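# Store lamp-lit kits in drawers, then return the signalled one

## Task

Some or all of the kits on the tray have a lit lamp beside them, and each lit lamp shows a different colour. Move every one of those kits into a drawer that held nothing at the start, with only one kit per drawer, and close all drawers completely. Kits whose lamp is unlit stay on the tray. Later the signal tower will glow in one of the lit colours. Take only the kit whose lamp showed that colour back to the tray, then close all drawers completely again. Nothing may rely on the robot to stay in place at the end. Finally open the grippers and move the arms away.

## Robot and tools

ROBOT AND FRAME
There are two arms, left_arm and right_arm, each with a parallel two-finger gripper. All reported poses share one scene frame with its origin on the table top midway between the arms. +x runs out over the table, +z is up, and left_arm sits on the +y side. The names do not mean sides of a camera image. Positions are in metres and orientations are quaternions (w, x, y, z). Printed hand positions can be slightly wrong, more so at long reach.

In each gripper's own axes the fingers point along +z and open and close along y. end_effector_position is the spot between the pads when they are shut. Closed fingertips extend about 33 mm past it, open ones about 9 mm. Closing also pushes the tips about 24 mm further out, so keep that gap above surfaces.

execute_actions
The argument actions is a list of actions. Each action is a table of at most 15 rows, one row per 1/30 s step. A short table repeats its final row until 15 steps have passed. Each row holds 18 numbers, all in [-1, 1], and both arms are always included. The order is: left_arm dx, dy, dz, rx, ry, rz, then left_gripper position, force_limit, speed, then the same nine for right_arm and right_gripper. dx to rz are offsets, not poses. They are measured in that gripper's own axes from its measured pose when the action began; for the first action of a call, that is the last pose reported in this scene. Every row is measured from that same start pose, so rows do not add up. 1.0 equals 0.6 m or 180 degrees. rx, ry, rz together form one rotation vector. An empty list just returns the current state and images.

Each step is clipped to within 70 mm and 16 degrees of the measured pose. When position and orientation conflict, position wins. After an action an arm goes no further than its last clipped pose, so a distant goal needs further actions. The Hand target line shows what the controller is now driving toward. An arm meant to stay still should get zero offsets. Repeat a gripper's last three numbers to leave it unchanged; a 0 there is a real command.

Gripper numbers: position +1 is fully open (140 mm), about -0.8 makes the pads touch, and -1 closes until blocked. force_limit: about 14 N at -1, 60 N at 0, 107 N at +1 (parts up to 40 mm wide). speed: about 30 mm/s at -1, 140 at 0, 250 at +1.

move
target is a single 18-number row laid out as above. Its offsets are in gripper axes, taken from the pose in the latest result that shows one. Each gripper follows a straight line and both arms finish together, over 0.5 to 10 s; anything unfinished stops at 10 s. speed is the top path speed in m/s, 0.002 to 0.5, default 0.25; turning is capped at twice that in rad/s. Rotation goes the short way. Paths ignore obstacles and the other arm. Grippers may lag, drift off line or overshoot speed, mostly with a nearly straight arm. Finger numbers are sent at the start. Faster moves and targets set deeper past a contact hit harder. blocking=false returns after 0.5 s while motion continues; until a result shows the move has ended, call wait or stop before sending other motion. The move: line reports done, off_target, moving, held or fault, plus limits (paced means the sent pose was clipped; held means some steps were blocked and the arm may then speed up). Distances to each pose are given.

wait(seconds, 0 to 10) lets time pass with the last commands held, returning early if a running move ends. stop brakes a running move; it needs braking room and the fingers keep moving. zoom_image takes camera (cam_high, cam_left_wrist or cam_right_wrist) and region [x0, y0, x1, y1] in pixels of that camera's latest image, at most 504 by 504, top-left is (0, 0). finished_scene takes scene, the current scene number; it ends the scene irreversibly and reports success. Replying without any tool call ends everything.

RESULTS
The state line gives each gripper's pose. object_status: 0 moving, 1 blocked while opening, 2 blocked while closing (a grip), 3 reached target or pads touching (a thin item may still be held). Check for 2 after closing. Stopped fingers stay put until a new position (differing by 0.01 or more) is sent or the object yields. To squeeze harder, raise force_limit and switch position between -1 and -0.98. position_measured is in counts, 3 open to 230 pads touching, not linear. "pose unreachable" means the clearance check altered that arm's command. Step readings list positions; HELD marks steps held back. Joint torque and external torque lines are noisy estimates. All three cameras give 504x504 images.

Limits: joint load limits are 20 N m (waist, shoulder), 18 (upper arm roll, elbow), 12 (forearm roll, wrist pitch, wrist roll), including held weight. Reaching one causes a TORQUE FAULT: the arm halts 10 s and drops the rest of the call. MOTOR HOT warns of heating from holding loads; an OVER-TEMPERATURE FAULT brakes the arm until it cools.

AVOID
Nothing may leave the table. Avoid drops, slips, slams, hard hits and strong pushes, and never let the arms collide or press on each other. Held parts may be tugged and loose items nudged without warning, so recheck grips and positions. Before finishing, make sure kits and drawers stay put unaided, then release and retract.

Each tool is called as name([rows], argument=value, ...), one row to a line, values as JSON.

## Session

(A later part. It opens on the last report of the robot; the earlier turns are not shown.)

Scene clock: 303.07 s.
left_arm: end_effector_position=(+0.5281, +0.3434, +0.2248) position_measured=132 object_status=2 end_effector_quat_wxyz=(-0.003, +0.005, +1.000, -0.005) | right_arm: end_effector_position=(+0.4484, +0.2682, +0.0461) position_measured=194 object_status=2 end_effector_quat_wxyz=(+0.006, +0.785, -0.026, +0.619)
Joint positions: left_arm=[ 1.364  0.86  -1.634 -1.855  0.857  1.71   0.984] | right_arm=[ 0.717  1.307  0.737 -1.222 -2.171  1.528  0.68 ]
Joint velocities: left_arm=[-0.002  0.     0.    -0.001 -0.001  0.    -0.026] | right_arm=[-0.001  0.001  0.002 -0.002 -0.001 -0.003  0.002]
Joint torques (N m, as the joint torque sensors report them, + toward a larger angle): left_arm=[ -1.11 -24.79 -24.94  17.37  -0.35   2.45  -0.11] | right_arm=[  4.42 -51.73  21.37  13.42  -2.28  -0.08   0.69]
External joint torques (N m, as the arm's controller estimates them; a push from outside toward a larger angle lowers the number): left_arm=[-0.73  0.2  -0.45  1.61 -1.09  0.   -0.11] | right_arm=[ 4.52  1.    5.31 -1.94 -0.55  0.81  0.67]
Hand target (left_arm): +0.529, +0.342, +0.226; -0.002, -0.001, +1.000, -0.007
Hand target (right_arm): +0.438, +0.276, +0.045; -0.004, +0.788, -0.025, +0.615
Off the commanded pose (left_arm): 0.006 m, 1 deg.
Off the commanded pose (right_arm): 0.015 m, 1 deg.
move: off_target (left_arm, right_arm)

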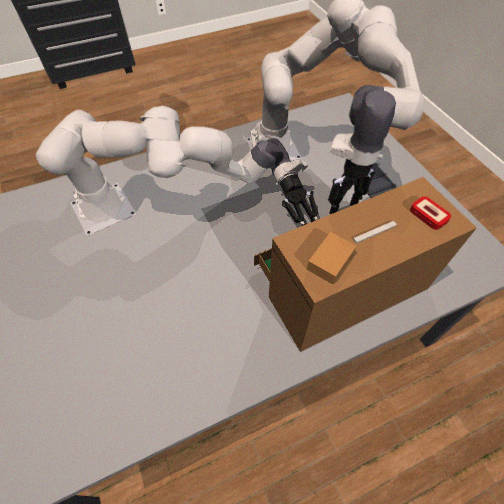

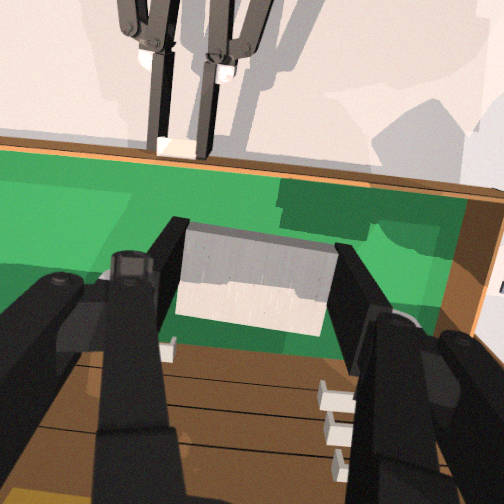

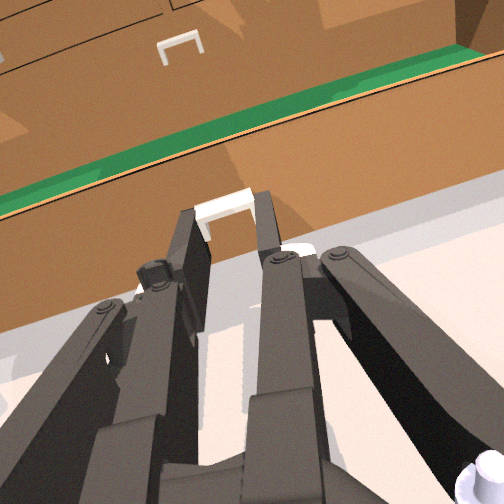

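move(target=[-0.005,-0.06,0.08,0,0,0,-1,0,-0.5,0,0,0,0,0,0,-1,0.3,-0.5], speed=0.12)

move(target=[0,0,0.12,0,0,0,-1,0,-0.5,0,0,0,0,0,0,-1,0.3,-0.5], speed=0.08)

move(target=[0,0,0.035,0,0,0,-1,0,-0.5,0,0,0,0,0,0,-1,0.3,-0.5], speed=0.03)

Scene clock: 306.53 s.
left_arm: end_effector_position=(+0.5286, +0.3069, +0.1770) position_measured=132 object_status=2 end_effector_quat_wxyz=(-0.006, +0.009, +1.000, -0.007) | right_arm: end_effector_position=(+0.4482, +0.2681, +0.0461) position_measured=194 object_status=2 end_effector_quat_wxyz=(+0.006, +0.785, -0.026, +0.619)
Joint positions: left_arm=[ 1.275  0.875 -1.544 -1.903  0.89   1.8    0.92 ] | right_arm=[ 0.717  1.307  0.738 -1.222 -2.171  1.527  0.68 ]
Joint velocities: left_arm=[-0.001 -0.005  0.004 -0.001  0.     0.017 -0.021] | right_arm=[ 0.001  0.001  0.001  0.    -0.     0.     0.002]
Joint torques (N m, as the joint torque sensors report them, + toward a larger angle): left_arm=[ -1.4  -26.1  -25.06  15.21   1.59   2.96  -0.14] | right_arm=[ -0.42 -51.3   16.79  15.72  -1.91  -0.89   0.08]
External joint torques (N m, as the arm's controller estimates them; a push from outside toward a larger angle lowers the number): left_arm=[-1.21  0.21 -0.23 -0.38  0.86  0.52 -0.14] | right_arm=[-0.79  1.36  0.51  0.55 -0.19 -0.05  0.05]
Hand target (left_arm): +0.530, +0.306, +0.177; -0.003, +0.006, +1.000, -0.006
Hand target (right_arm): +0.448, +0.268, +0.046; +0.006, +0.785, -0.026, +0.619
Off the commanded pose (left_arm): 0.002 m, 1 deg.
Off the commanded pose (right_arm): 0.000 m, 0 deg.
move: done

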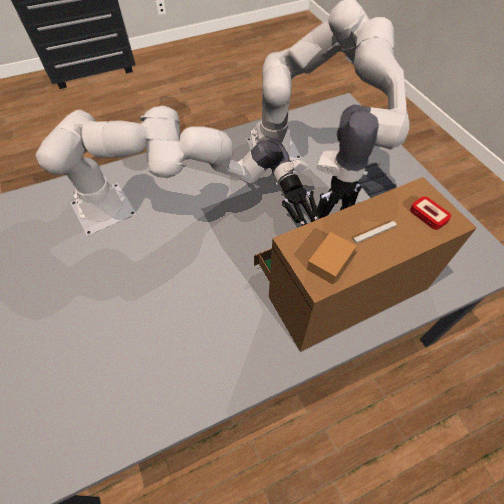

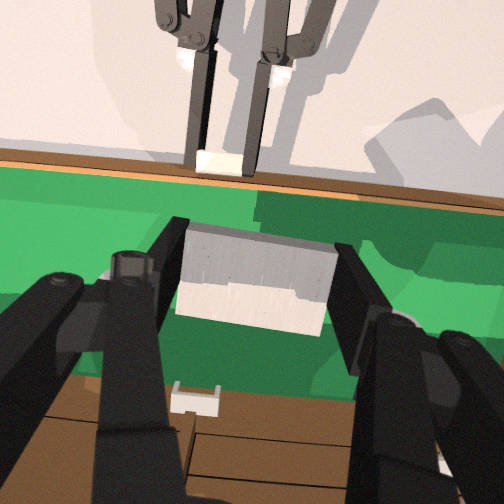

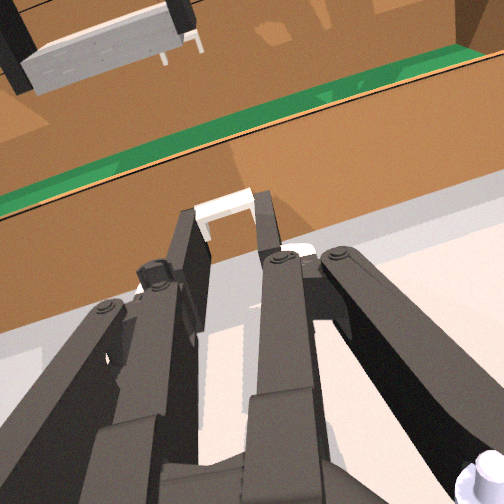

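Scene clock: 307.90 s.
left_arm: end_effector_position=(+0.5266, +0.3066, +0.1049) position_measured=132 object_status=2 end_effector_quat_wxyz=(-0.008, +0.011, +1.000, -0.007) | right_arm: end_effector_position=(+0.4482, +0.2681, +0.0461) position_measured=194 object_status=2 end_effector_quat_wxyz=(+0.006, +0.785, -0.026, +0.619)
Joint positions: left_arm=[ 1.233  0.923 -1.419 -1.968  0.974  1.918  0.886] | right_arm=[ 0.717  1.307  0.738 -1.222 -2.171  1.527  0.68 ]
Joint velocities: left_arm=[-0.002 -0.     0.004 -0.001 -0.001  0.011 -0.009] | right_arm=[-0.002 -0.     0.001  0.001 -0.001 -0.001 -0.001]
Joint torques (N m, as the joint torque sensors report them, + toward a larger angle): left_arm=[ -1.06 -28.27 -25.32  13.66   1.69   2.87   0.02] | right_arm=[ -0.6  -51.06  16.89  15.7   -1.9   -0.95   0.14]
External joint torques (N m, as the arm's controller estimates them; a push from outside toward a larger angle lowers the number): left_arm=[-1.22 -0.12 -0.25 -0.7   0.97  0.46  0.02] | right_arm=[-0.48  1.82  0.77  0.28 -0.16 -0.06  0.12]
Hand target (left_arm): +0.528, +0.305, +0.104; -0.006, +0.010, +1.000, -0.006
Hand target (right_arm): +0.448, +0.268, +0.046; +0.006, +0.785, -0.026, +0.619
Off the commanded pose (left_arm): 0.001 m, 0 deg.
Off the commanded pose (right_arm): 0.000 m, 0 deg.
move: done

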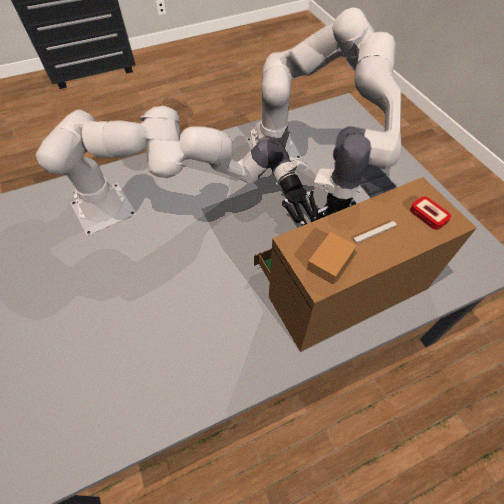

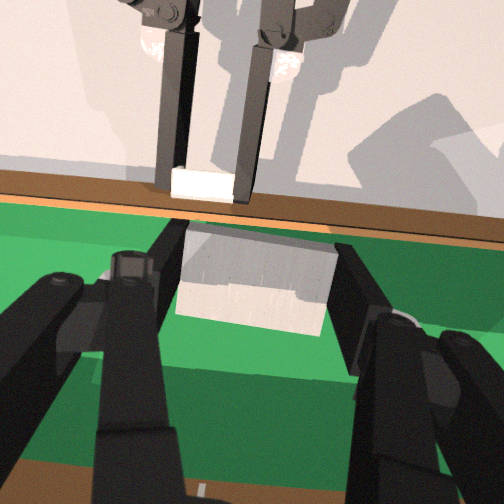

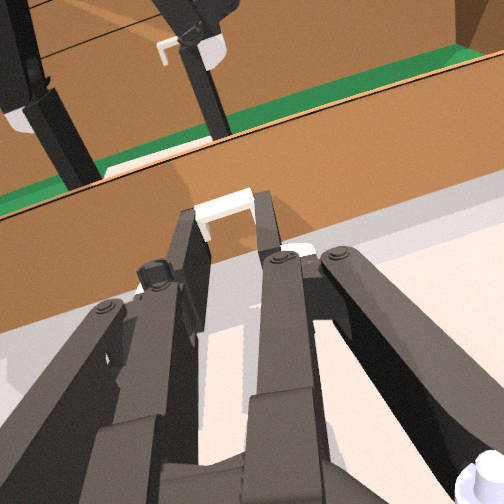

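Scene clock: 308.87 s.
left_arm: end_effector_position=(+0.5253, +0.3080, +0.0844) position_measured=132 object_status=2 end_effector_quat_wxyz=(-0.011, +0.011, +1.000, -0.006) | right_arm: end_effector_position=(+0.4482, +0.2681, +0.0461) position_measured=194 object_status=2 end_effector_quat_wxyz=(+0.006, +0.785, -0.026, +0.619)
Joint positions: left_arm=[ 1.217  0.935 -1.379 -1.978  0.995  1.948  0.88 ] | right_arm=[ 0.717  1.307  0.738 -1.222 -2.171  1.527  0.68 ]
Joint velocities: left_arm=[-0.004  0.002  0.003 -0.     0.001  0.014 -0.006] | right_arm=[-0.002  0.     0.001  0.001  0.001 -0.    -0.001]
Joint torques (N m, as the joint torque sensors report them, + toward a larger angle): left_arm=[ -1.62 -28.32 -24.53  12.8    1.7    2.78   0.04] | right_arm=[ -0.47 -51.11  16.82  15.5   -1.86  -0.95   0.13]
External joint torques (N m, as the arm's controller estimates them; a push from outside toward a larger angle lowers the number): left_arm=[-1.67  0.61  0.72 -1.19  1.    0.36  0.05] | right_arm=[-0.32  1.69  0.73  0.11 -0.13 -0.06  0.1 ]
Hand target (left_arm): +0.526, +0.306, +0.084; -0.008, +0.011, +1.000, -0.007
Hand target (right_arm): +0.448, +0.268, +0.046; +0.006, +0.785, -0.026, +0.619
Off the commanded pose (left_arm): 0.002 m, 0 deg.
Off the commanded pose (right_arm): 0.000 m, 0 deg.
move: done

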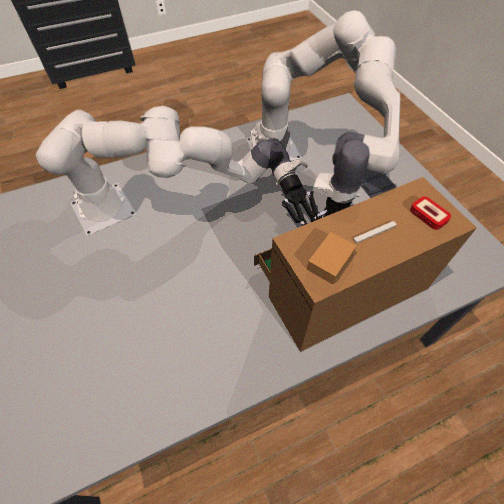

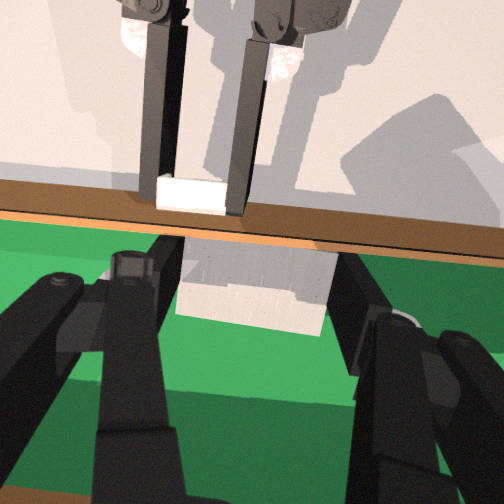

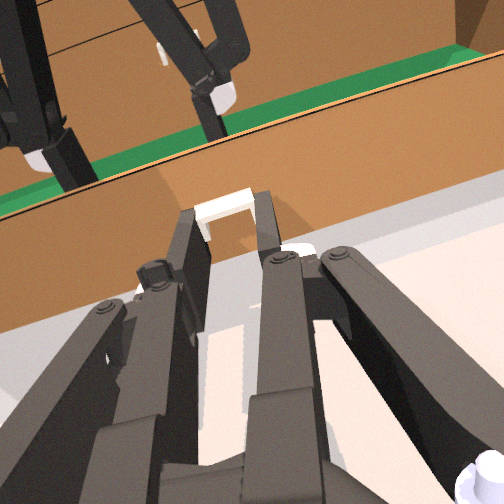

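move(target=[-0.014,0,0.003,0,0,0,-1,0,-0.5,0,0,0,0,0,0,-1,0.3,-0.5], speed=0.03)

move(target=[0,0,0,0,0,0,0.3,0,-0.3,0,0,0,0,0,0,-1,0.3,-0.5])

move(target=[0.01,0.04,-0.27,0,0,0,0.3,0,-0.3,0,0,0,0,0,0,-1,0.3,-0.5], speed=0.2)

move(target=[0.11,0.575,0.2,0,0,0,0.4,0,-0.3,0.053,-0.012,0.232,0,0,0,-1,0.3,-0.5], speed=0.2)

Scene clock: 312.13 s.
left_arm: end_effector_position=(+0.5331, +0.3075, +0.0825) position_measured=132 object_status=2 end_effector_quat_wxyz=(-0.010, +0.008, +1.000, -0.007) | right_arm: end_effector_position=(+0.4482, +0.2681, +0.0461) position_measured=194 object_status=2 end_effector_quat_wxyz=(+0.006, +0.785, -0.026, +0.619)
Joint positions: left_arm=[ 1.193  0.941 -1.362 -1.951  0.995  1.948  0.882] | right_arm=[ 0.717  1.307  0.738 -1.222 -2.171  1.527  0.68 ]
Joint velocities: left_arm=[-0.006  0.     0.004  0.004  0.001 -0.002  0.006] | right_arm=[-0.001  0.    -0.    -0.001  0.001  0.001  0.001]
Joint torques (N m, as the joint torque sensors report them, + toward a larger angle): left_arm=[ -1.68 -28.17 -25.42  15.3    0.82   2.04   0.33] | right_arm=[ -0.58 -51.26  16.91  15.55  -1.89  -0.97   0.11]
External joint torques (N m, as the arm's controller estimates them; a push from outside toward a larger angle lowers the number): left_arm=[-1.6   1.67 -0.12  1.46  0.12 -0.38  0.33] | right_arm=[-0.46  1.41  0.86  0.23 -0.17 -0.09  0.09]
Hand target (left_arm): +0.533, +0.308, +0.082; -0.011, +0.011, +1.000, -0.006
Hand target (right_arm): +0.448, +0.268, +0.046; +0.006, +0.785, -0.026, +0.619
Off the commanded pose (left_arm): 0.001 m, 0 deg.
Off the commanded pose (right_arm): 0.000 m, 0 deg.
move: done

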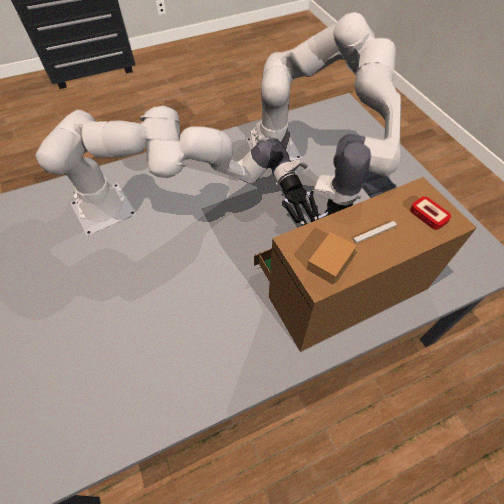

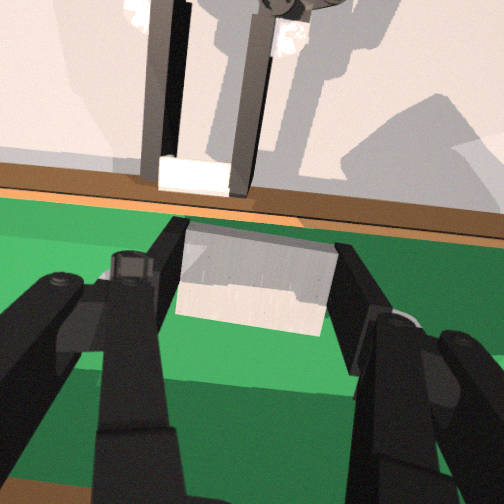

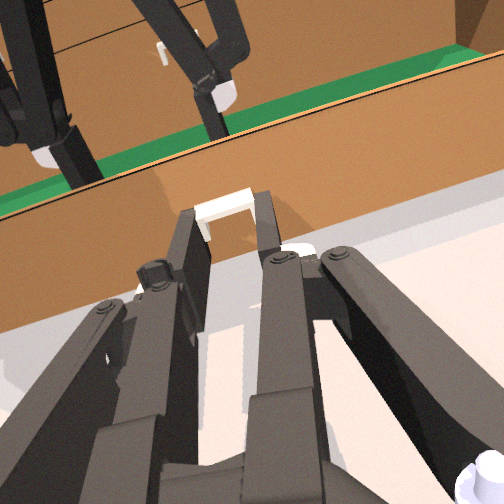

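Scene clock: 312.63 s.
left_arm: end_effector_position=(+0.5331, +0.3075, +0.0825) position_measured=91 object_status=3 end_effector_quat_wxyz=(-0.010, +0.008, +1.000, -0.007) | right_arm: end_effector_position=(+0.4482, +0.2681, +0.0461) position_measured=194 object_status=2 end_effector_quat_wxyz=(+0.006, +0.785, -0.026, +0.619)
Joint positions: left_arm=[ 1.193  0.941 -1.362 -1.951  0.995  1.948  0.882] | right_arm=[ 0.717  1.307  0.738 -1.222 -2.171  1.527  0.68 ]
Joint velocities: left_arm=[-0.001 -0.    -0.     0.001 -0.001 -0.    -0.001] | right_arm=[-0.001 -0.001  0.     0.    -0.001 -0.    -0.   ]
Joint torques (N m, as the joint torque sensors report them, + toward a larger angle): left_arm=[  0.17 -29.01 -25.88  14.32   0.63   2.34   0.19] | right_arm=[ -0.64 -51.24  17.02  15.92  -1.86  -0.93   0.14]
External joint torques (N m, as the arm's controller estimates them; a push from outside toward a larger angle lowers the number): left_arm=[ 0.13  0.88 -0.53  0.32 -0.08 -0.1   0.19] | right_arm=[-0.64  1.54  0.88  0.58 -0.13 -0.06  0.11]
Hand target (left_arm): +0.533, +0.308, +0.082; -0.010, +0.008, +1.000, -0.007
Hand target (right_arm): +0.448, +0.268, +0.046; +0.006, +0.785, -0.026, +0.619
Off the commanded pose (left_arm): 0.000 m, 0 deg.
Off the commanded pose (right_arm): 0.000 m, 0 deg.
move: done

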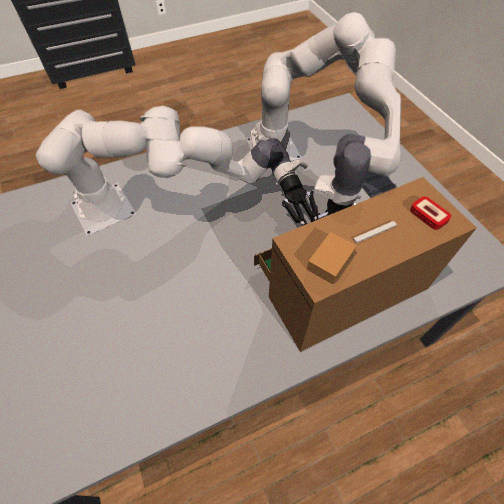

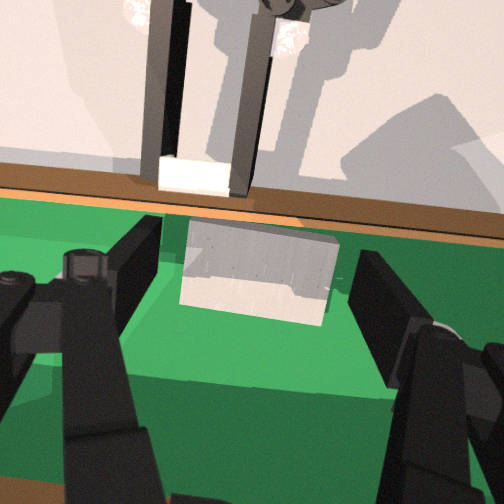

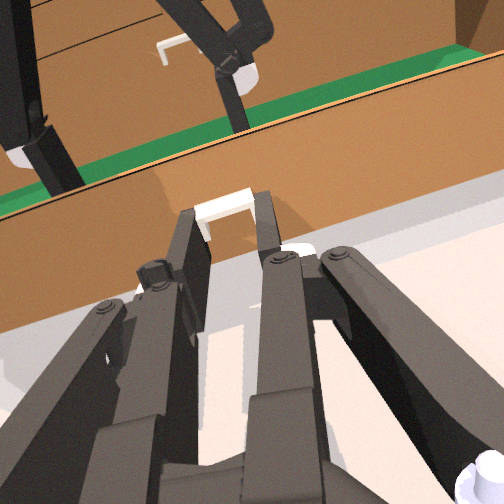

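Scene clock: 314.13 s.
left_arm: end_effector_position=(+0.5318, +0.3353, +0.2443) position_measured=91 object_status=3 end_effector_quat_wxyz=(-0.009, +0.004, +1.000, -0.006) | right_arm: end_effector_position=(+0.4482, +0.2681, +0.0461) position_measured=194 object_status=2 end_effector_quat_wxyz=(+0.006, +0.785, -0.026, +0.619)
Joint positions: left_arm=[ 1.324  0.828 -1.627 -1.793  0.814  1.672  0.998] | right_arm=[ 0.717  1.307  0.738 -1.222 -2.171  1.527  0.68 ]
Joint velocities: left_arm=[ 0.     0.004 -0.001  0.001  0.    -0.014  0.013] | right_arm=[0.    0.001 0.001 0.    0.    0.001 0.001]
Joint torques (N m, as the joint torque sensors report them, + toward a larger angle): left_arm=[  1.96 -24.13 -26.42  17.77  -0.11   1.9    0.43] | right_arm=[ -0.25 -51.24  16.97  15.85  -1.91  -0.96   0.13]
External joint torques (N m, as the arm's controller estimates them; a push from outside toward a larger angle lowers the number): left_arm=[ 2.09  1.31 -2.78  1.44 -0.85 -0.51  0.43] | right_arm=[-0.4   1.49  0.77  0.58 -0.18 -0.1   0.1 ]
Hand target (left_arm): +0.531, +0.336, +0.245; -0.011, +0.007, +1.000, -0.007
Hand target (right_arm): +0.448, +0.268, +0.046; +0.006, +0.785, -0.026, +0.619
Off the commanded pose (left_arm): 0.002 m, 0 deg.
Off the commanded pose (right_arm): 0.000 m, 0 deg.
move: done

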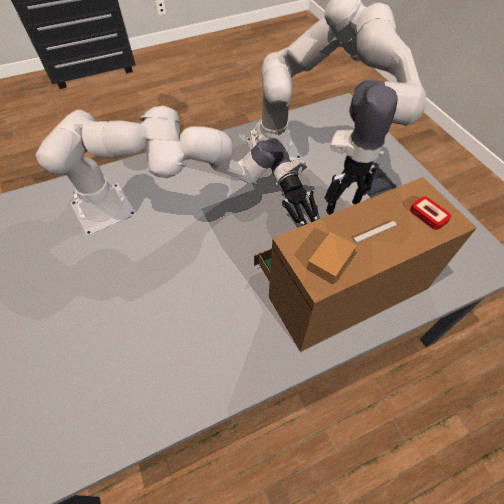

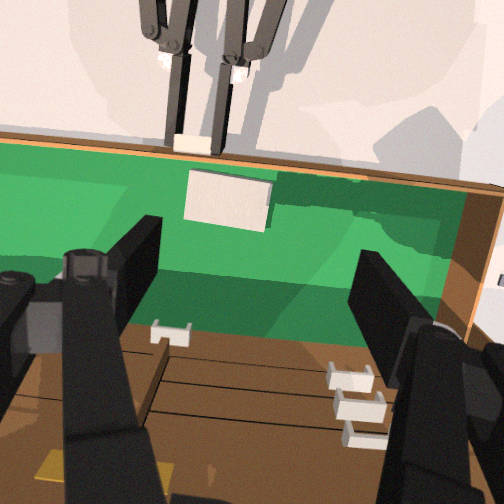

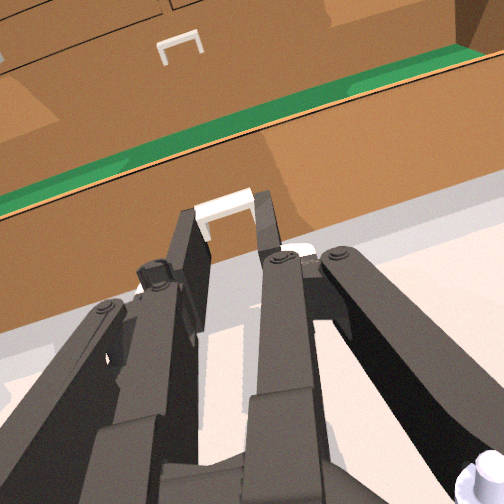

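Scene clock: 316.77 s.
left_arm: end_effector_position=(+0.4662, +0.6825, +0.1192) position_measured=78 object_status=3 end_effector_quat_wxyz=(-0.011, -0.005, +1.000, -0.004) | right_arm: end_effector_position=(+0.5829, +0.2752, +0.0434) position_measured=194 object_status=2 end_effector_quat_wxyz=(+0.002, +0.786, -0.026, +0.617)
Joint positions: left_arm=[ 1.814  1.112 -1.514 -1.836  1.127  1.716  1.457] | right_arm=[ 0.718  1.522  0.699 -0.72  -2.244  1.827  0.478]
Joint velocities: left_arm=[-0.001 -0.     0.     0.002 -0.     0.     0.029] | right_arm=[ 0.002  0.004 -0.002  0.005 -0.002 -0.    -0.007]
Joint torques (N m, as the joint torque sensors report them, + toward a larger angle): left_arm=[ -0.51 -30.8  -30.67  11.97   1.54   2.09   0.32] | right_arm=[ -5.31 -53.63  10.54  22.09  -1.49   0.63  -0.09]
External joint torques (N m, as the arm's controller estimates them; a push from outside toward a larger angle lowers the number): left_arm=[-0.45  1.29 -1.98  1.18  0.76 -0.27  0.32] | right_arm=[-5.09  3.78 -0.19  4.44 -0.09  1.09 -0.11]
Hand target (left_arm): +0.467, +0.683, +0.120; -0.011, +0.002, +1.000, -0.002
Hand target (right_arm): +0.591, +0.270, +0.043; +0.005, +0.786, -0.027, +0.617
Off the commanded pose (left_arm): 0.004 m, 1 deg.
Off the commanded pose (right_arm): 0.011 m, 0 deg.
move: off_target (left_arm, right_arm)

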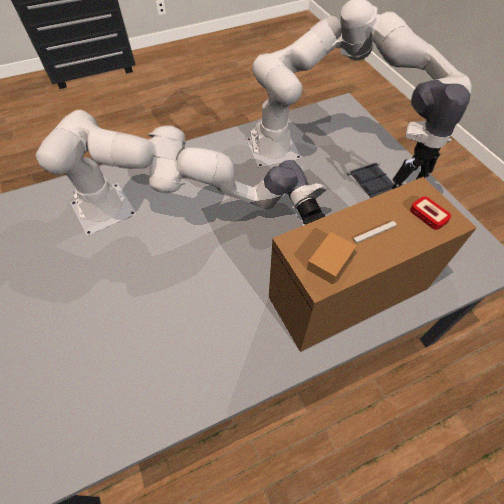

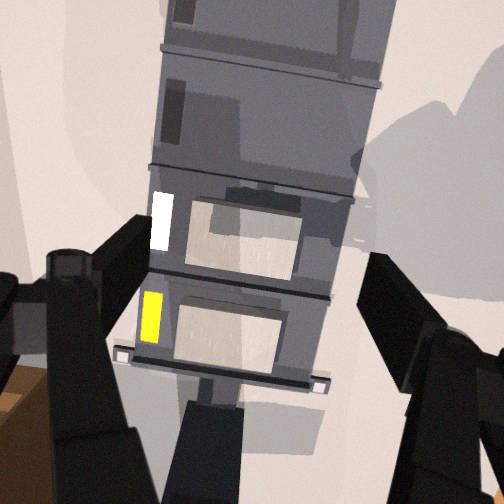

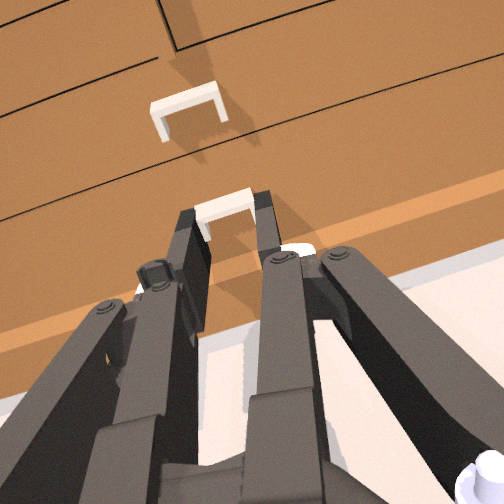

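move(target=[-0.011,-0.017,0.06,-0.007,0.002,0.003,0.4,0,-0.3,0,0,-0.008,0,0,0,-0.1,0.3,0], speed=0.08)

move(target=[0,0,0.067,0,0,0,0.4,0,-0.3,-0.018,0,-0.075,0,0,0,-0.1,0.3,0], speed=0.08)

move(target=[0,0,0,0,0,0,0.4,0,-0.3,0.243,-0.192,-0.06,0.11,0.047,-0.028,-0.1,0.3,0], speed=0.15)

Scene clock: 325.30 s.
left_arm: end_effector_position=(+0.4708, +0.6721, +0.0840) position_measured=78 object_status=3 end_effector_quat_wxyz=(-0.015, +0.003, +1.000, +0.005) | right_arm: end_effector_position=(+0.5774, +0.2765, +0.0440) position_measured=141 object_status=3 end_effector_quat_wxyz=(+0.004, +0.786, -0.022, +0.618)
Joint positions: left_arm=[ 1.778  1.126 -1.453 -1.864  1.174  1.766  1.429] | right_arm=[ 0.713  1.505  0.699 -0.756 -2.244  1.813  0.482]
Joint velocities: left_arm=[-0.     0.     0.002  0.     0.001  0.013 -0.021] | right_arm=[-0.001 -0.001 -0.001 -0.002  0.001 -0.004  0.006]
Joint torques (N m, as the joint torque sensors report them, + toward a larger angle): left_arm=[ -0.96 -31.   -28.33   9.31   1.74   2.69  -0.12] | right_arm=[ -1.9  -56.78  12.87  16.05  -1.29  -0.86   0.51]
External joint torques (N m, as the arm's controller estimates them; a push from outside toward a larger angle lowers the number): left_arm=[-0.94  1.57  0.5  -1.17  0.94  0.35 -0.12] | right_arm=[-2.25  0.36  1.52 -1.3   0.11 -0.42  0.48]
Hand target (left_arm): +0.472, +0.671, +0.083; -0.014, +0.000, +1.000, +0.007
Hand target (right_arm): +0.578, +0.275, +0.045; +0.002, +0.786, -0.026, +0.617
Off the commanded pose (left_arm): 0.002 m, 0 deg.
Off the commanded pose (right_arm): 0.001 m, 1 deg.
move: done

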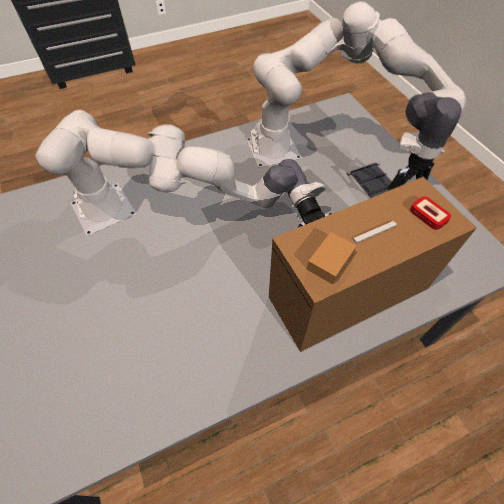

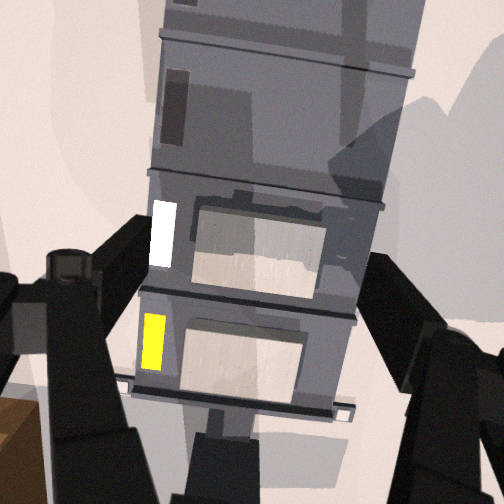

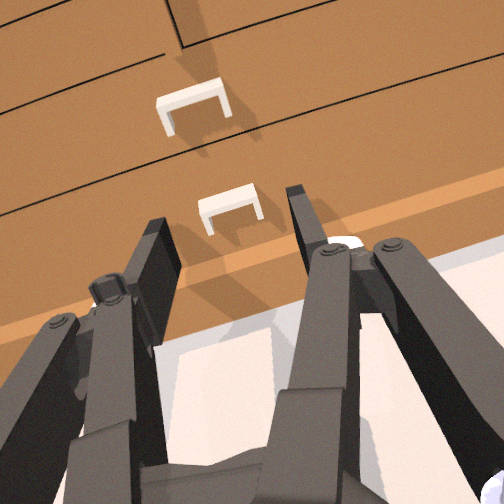

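Scene clock: 326.50 s.
left_arm: end_effector_position=(+0.4686, +0.6733, +0.0446) position_measured=78 object_status=3 end_effector_quat_wxyz=(-0.016, +0.003, +1.000, +0.004) | right_arm: end_effector_position=(+0.5312, +0.2785, +0.0441) position_measured=141 object_status=3 end_effector_quat_wxyz=(+0.007, +0.785, -0.015, +0.619)
Joint positions: left_arm=[ 1.765  1.161 -1.39  -1.878  1.224  1.818  1.417] | right_arm=[ 0.702  1.415  0.706 -0.964 -2.23   1.703  0.551]
Joint velocities: left_arm=[ 0.001 -0.002  0.     0.001  0.     0.004 -0.003] | right_arm=[ 0.001 -0.001  0.002 -0.003  0.001 -0.006  0.018]
Joint torques (N m, as the joint torque sensors report them, + toward a larger angle): left_arm=[ -1.54 -32.31 -28.41   8.46   1.7    2.67  -0.14] | right_arm=[ -1.85 -55.1   16.    15.24  -1.22  -1.08   0.48]
External joint torques (N m, as the arm's controller estimates them; a push from outside toward a larger angle lowers the number): left_arm=[-1.84  1.15  0.57 -1.34  0.89  0.33 -0.14] | right_arm=[-1.82  0.59  2.4  -1.48  0.36 -0.43  0.45]
Hand target (left_arm): +0.470, +0.672, +0.043; -0.016, +0.003, +1.000, +0.005
Hand target (right_arm): +0.531, +0.278, +0.044; +0.004, +0.786, -0.022, +0.618
Off the commanded pose (left_arm): 0.001 m, 0 deg.
Off the commanded pose (right_arm): 0.000 m, 1 deg.
move: done

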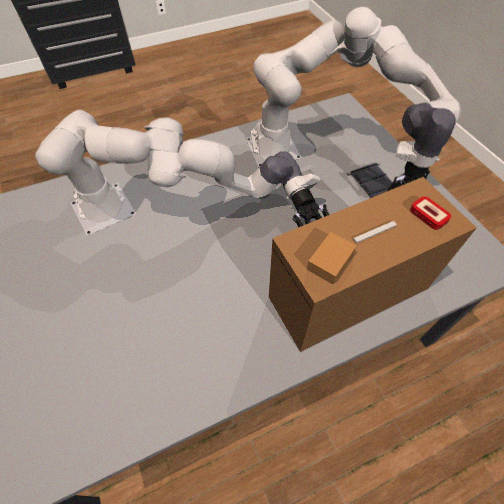

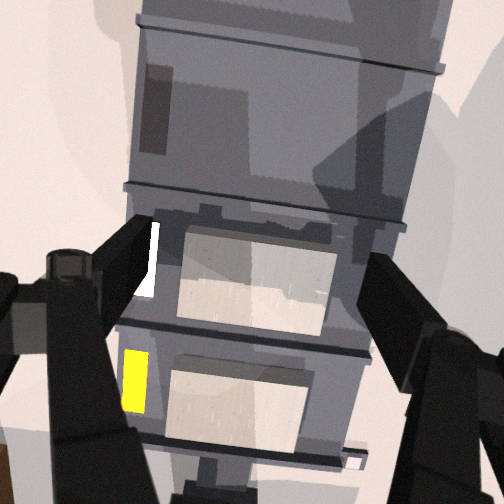

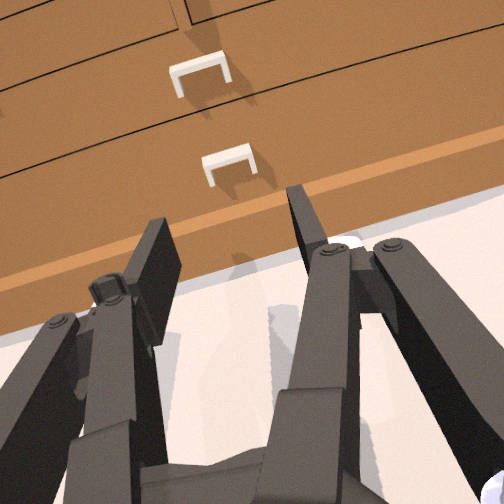

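Scene clock: 328.50 s.
left_arm: end_effector_position=(+0.4686, +0.6733, +0.0446) position_measured=78 object_status=3 end_effector_quat_wxyz=(-0.016, +0.003, +1.000, +0.004) | right_arm: end_effector_position=(+0.5349, +0.3904, +0.1956) position_measured=141 object_status=3 end_effector_quat_wxyz=(-0.103, +0.729, +0.119, +0.666)
Joint positions: left_arm=[ 1.765  1.161 -1.39  -1.878  1.224  1.818  1.417] | right_arm=[ 0.686  1.246  0.668 -0.97  -2.396  2.014  0.445]
Joint velocities: left_arm=[ 0.001 -0.001 -0.    -0.     0.001 -0.     0.001] | right_arm=[ 0.001 -0.001 -0.002  0.007 -0.001  0.009 -0.016]
Joint torques (N m, as the joint torque sensors report them, + toward a larger angle): left_arm=[  0.53 -33.03 -30.41   8.99   0.59   2.26   0.18] | right_arm=[  0.7  -54.07  12.41  22.02  -1.72  -0.64  -0.11]
External joint torques (N m, as the arm's controller estimates them; a push from outside toward a larger angle lowers the number): left_arm=[ 0.4   0.29 -1.55 -0.67 -0.2  -0.07  0.18] | right_arm=[ 0.95  2.96 -0.9   2.55 -0.65  0.23 -0.14]
Hand target (left_arm): +0.469, +0.673, +0.045; -0.016, +0.003, +1.000, +0.004
Hand target (right_arm): +0.534, +0.392, +0.195; -0.100, +0.727, +0.125, +0.668
Off the commanded pose (left_arm): 0.000 m, 0 deg.
Off the commanded pose (right_arm): 0.002 m, 1 deg.
move: done

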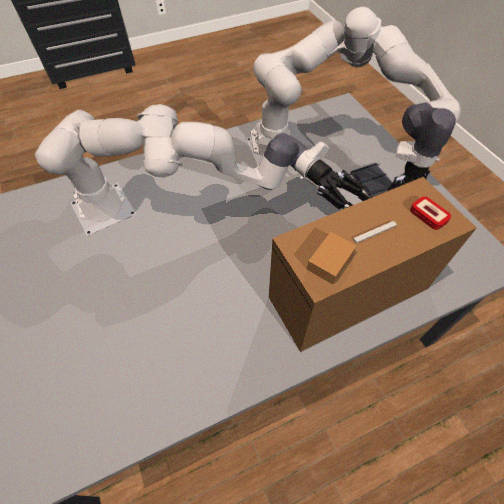

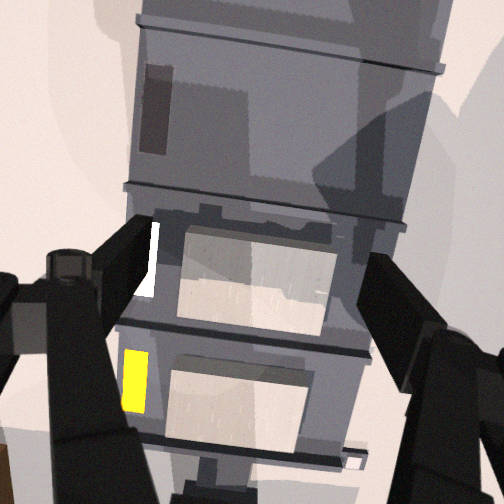

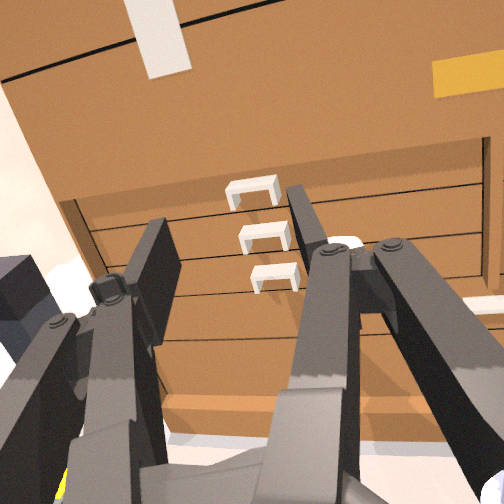

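move(target=[-0.006,0,0.004,0,0,0,0.4,0,-0.3,-0.015,0.022,0.047,0,0,0,-0.1,0.3,0], speed=0.05)

move(target=[0,0,0,0,0,0,-1,0,-0.5,0,0,0,0,0,0,-0.1,0.3,0])

Scene clock: 332.87 s.
left_arm: end_effector_position=(+0.4708, +0.6729, +0.0428) position_measured=78 object_status=3 end_effector_quat_wxyz=(-0.017, +0.003, +1.000, +0.004) | right_arm: end_effector_position=(+0.5662, +0.3847, +0.1843) position_measured=141 object_status=3 end_effector_quat_wxyz=(-0.105, +0.731, +0.112, +0.665)
Joint positions: left_arm=[ 1.755  1.163 -1.384 -1.869  1.224  1.818  1.417] | right_arm=[ 0.686  1.318  0.659 -0.844 -2.411  2.084  0.433]
Joint velocities: left_arm=[0.    0.001 0.001 0.002 0.001 0.    0.001] | right_arm=[ 0.003  0.003 -0.     0.016 -0.001  0.021 -0.011]
Joint torques (N m, as the joint torque sensors report them, + toward a larger angle): left_arm=[ -1.8  -31.64 -29.07  10.4    1.13   2.73   0.02] | right_arm=[  1.69 -54.68  11.69  22.54  -1.85  -0.59  -0.2 ]
External joint torques (N m, as the arm's controller estimates them; a push from outside toward a larger angle lowers the number): left_arm=[-1.88  1.99 -0.13  0.74  0.34  0.4   0.02] | right_arm=[ 1.35  3.16 -0.64  3.27 -0.97  0.16 -0.23]
Hand target (left_arm): +0.472, +0.673, +0.042; -0.017, +0.003, +1.000, +0.004
Hand target (right_arm): +0.565, +0.387, +0.184; -0.103, +0.729, +0.119, +0.666
Off the commanded pose (left_arm): 0.001 m, 0 deg.
Off the commanded pose (right_arm): 0.002 m, 1 deg.
move: done

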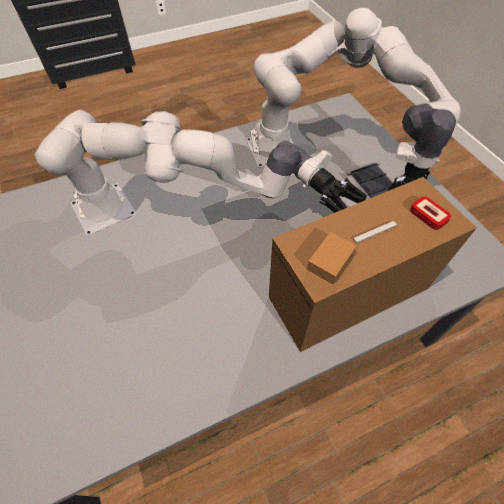

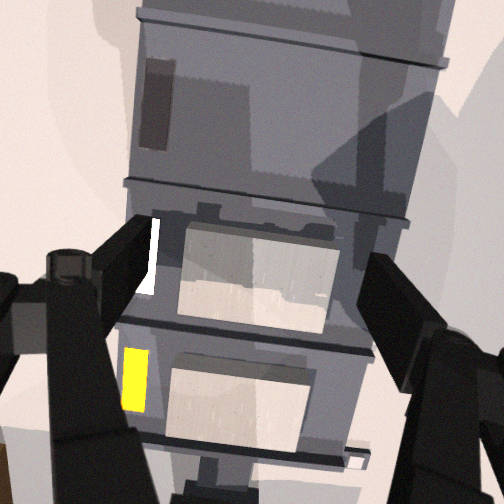

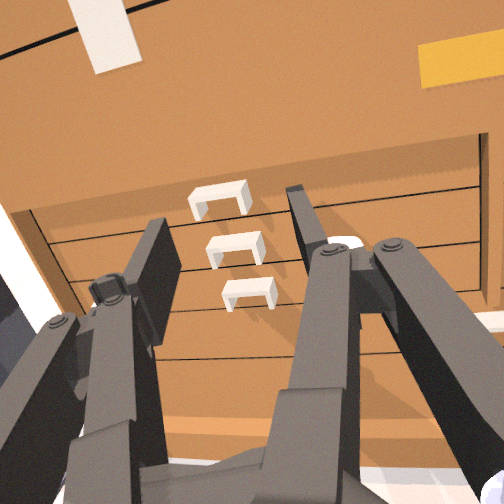

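Scene clock: 333.47 s.
left_arm: end_effector_position=(+0.4711, +0.6728, +0.0432) position_measured=132 object_status=2 end_effector_quat_wxyz=(-0.017, +0.003, +1.000, +0.004) | right_arm: end_effector_position=(+0.5662, +0.3848, +0.1843) position_measured=141 object_status=3 end_effector_quat_wxyz=(-0.105, +0.731, +0.112, +0.665)
Joint positions: left_arm=[ 1.755  1.163 -1.385 -1.869  1.224  1.818  1.417] | right_arm=[ 0.686  1.318  0.659 -0.844 -2.411  2.084  0.433]
Joint velocities: left_arm=[ 0.002 -0.001 -0.     0.002  0.001 -0.     0.   ] | right_arm=[-0.001 -0.    -0.     0.    -0.001 -0.001 -0.001]
Joint torques (N m, as the joint torque sensors report them, + toward a larger angle): left_arm=[  0.52 -33.38 -29.97   9.17   0.72   2.29   0.13] | right_arm=[ -0.37 -55.99  12.82  19.72  -0.99  -0.92   0.12]
External joint torques (N m, as the arm's controller estimates them; a push from outside toward a larger angle lowers the number): left_arm=[ 0.14  0.32 -1.07 -0.65 -0.08 -0.04  0.13] | right_arm=[-0.07  1.82  0.72  0.25 -0.1  -0.12  0.1 ]
Hand target (left_arm): +0.471, +0.673, +0.043; -0.017, +0.003, +1.000, +0.004
Hand target (right_arm): +0.566, +0.385, +0.184; -0.105, +0.731, +0.112, +0.665
Off the commanded pose (left_arm): 0.001 m, 0 deg.
Off the commanded pose (right_arm): 0.000 m, 0 deg.
move: done

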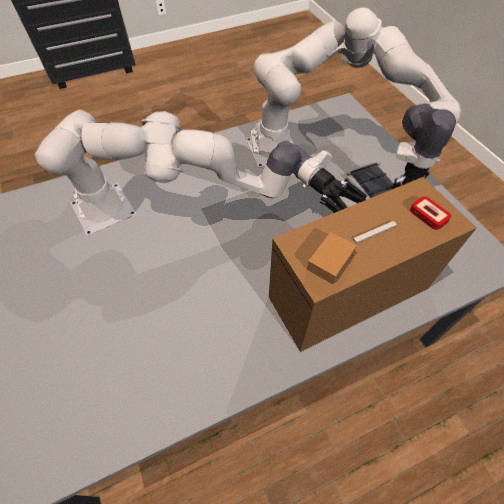

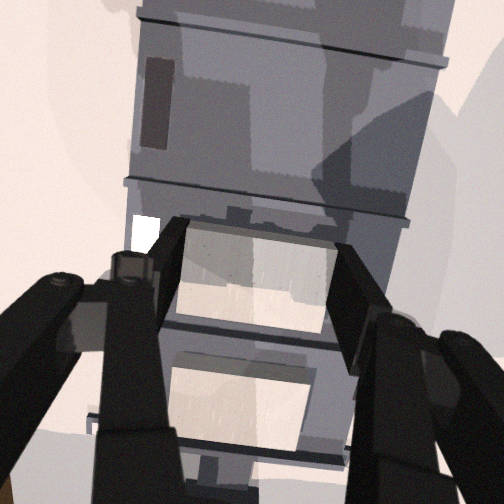

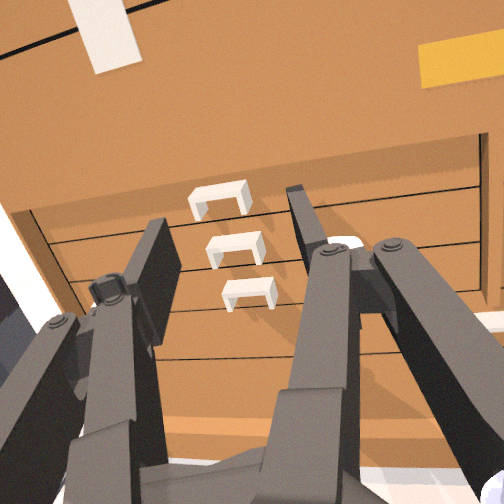

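execute_actions(actions=[])

Scene clock: 344.03 s.
left_arm: end_effector_position=(+0.4711, +0.6728, +0.0432) position_measured=132 object_status=2 end_effector_quat_wxyz=(-0.017, +0.003, +1.000, +0.004) | right_arm: end_effector_position=(+0.5662, +0.3848, +0.1843) position_measured=141 object_status=3 end_effector_quat_wxyz=(-0.105, +0.731, +0.112, +0.665)
Joint positions: left_arm=[ 1.755  1.163 -1.385 -1.869  1.224  1.818  1.417] | right_arm=[ 0.686  1.318  0.659 -0.844 -2.411  2.084  0.433]
Joint velocities: left_arm=[ 0.001 -0.     0.002 -0.001  0.    -0.001 -0.   ] | right_arm=[ 0.001 -0.001  0.    -0.001  0.001 -0.    -0.001]
Joint torques (N m, as the joint torque sensors report them, + toward a larger angle): left_arm=[ -0.23 -33.24 -29.57   9.46   0.73   2.18   0.11] | right_arm=[ -0.55 -55.94  12.98  19.53  -0.97  -0.91   0.11]
External joint torques (N m, as the arm's controller estimates them; a push from outside toward a larger angle lowers the number): left_arm=[-0.37  0.42 -0.66 -0.21 -0.07 -0.15  0.11] | right_arm=[-0.71  2.09  0.66  0.1  -0.08 -0.15  0.08]
Hand target (left_arm): +0.471, +0.673, +0.043; -0.017, +0.003, +1.000, +0.004
Hand target (right_arm): +0.566, +0.385, +0.184; -0.105, +0.731, +0.112, +0.665
Off the commanded pose (left_arm): 0.001 m, 0 deg.
Off the commanded pose (right_arm): 0.000 m, 0 deg.

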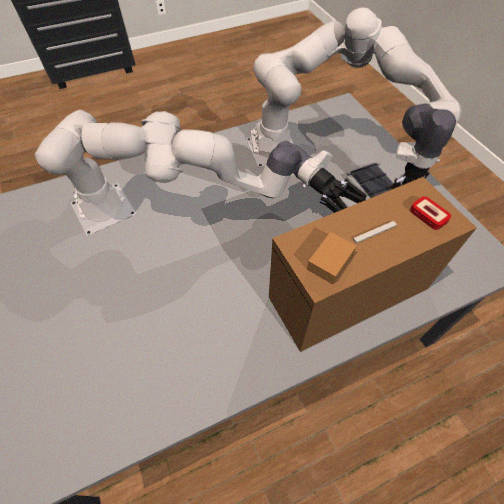

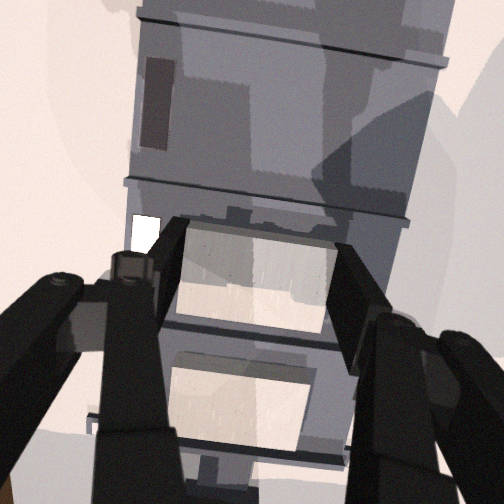

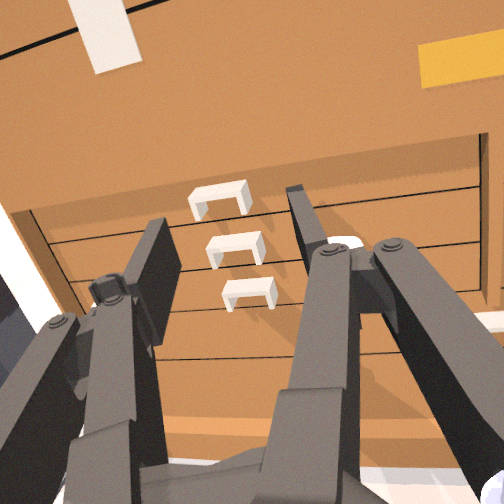

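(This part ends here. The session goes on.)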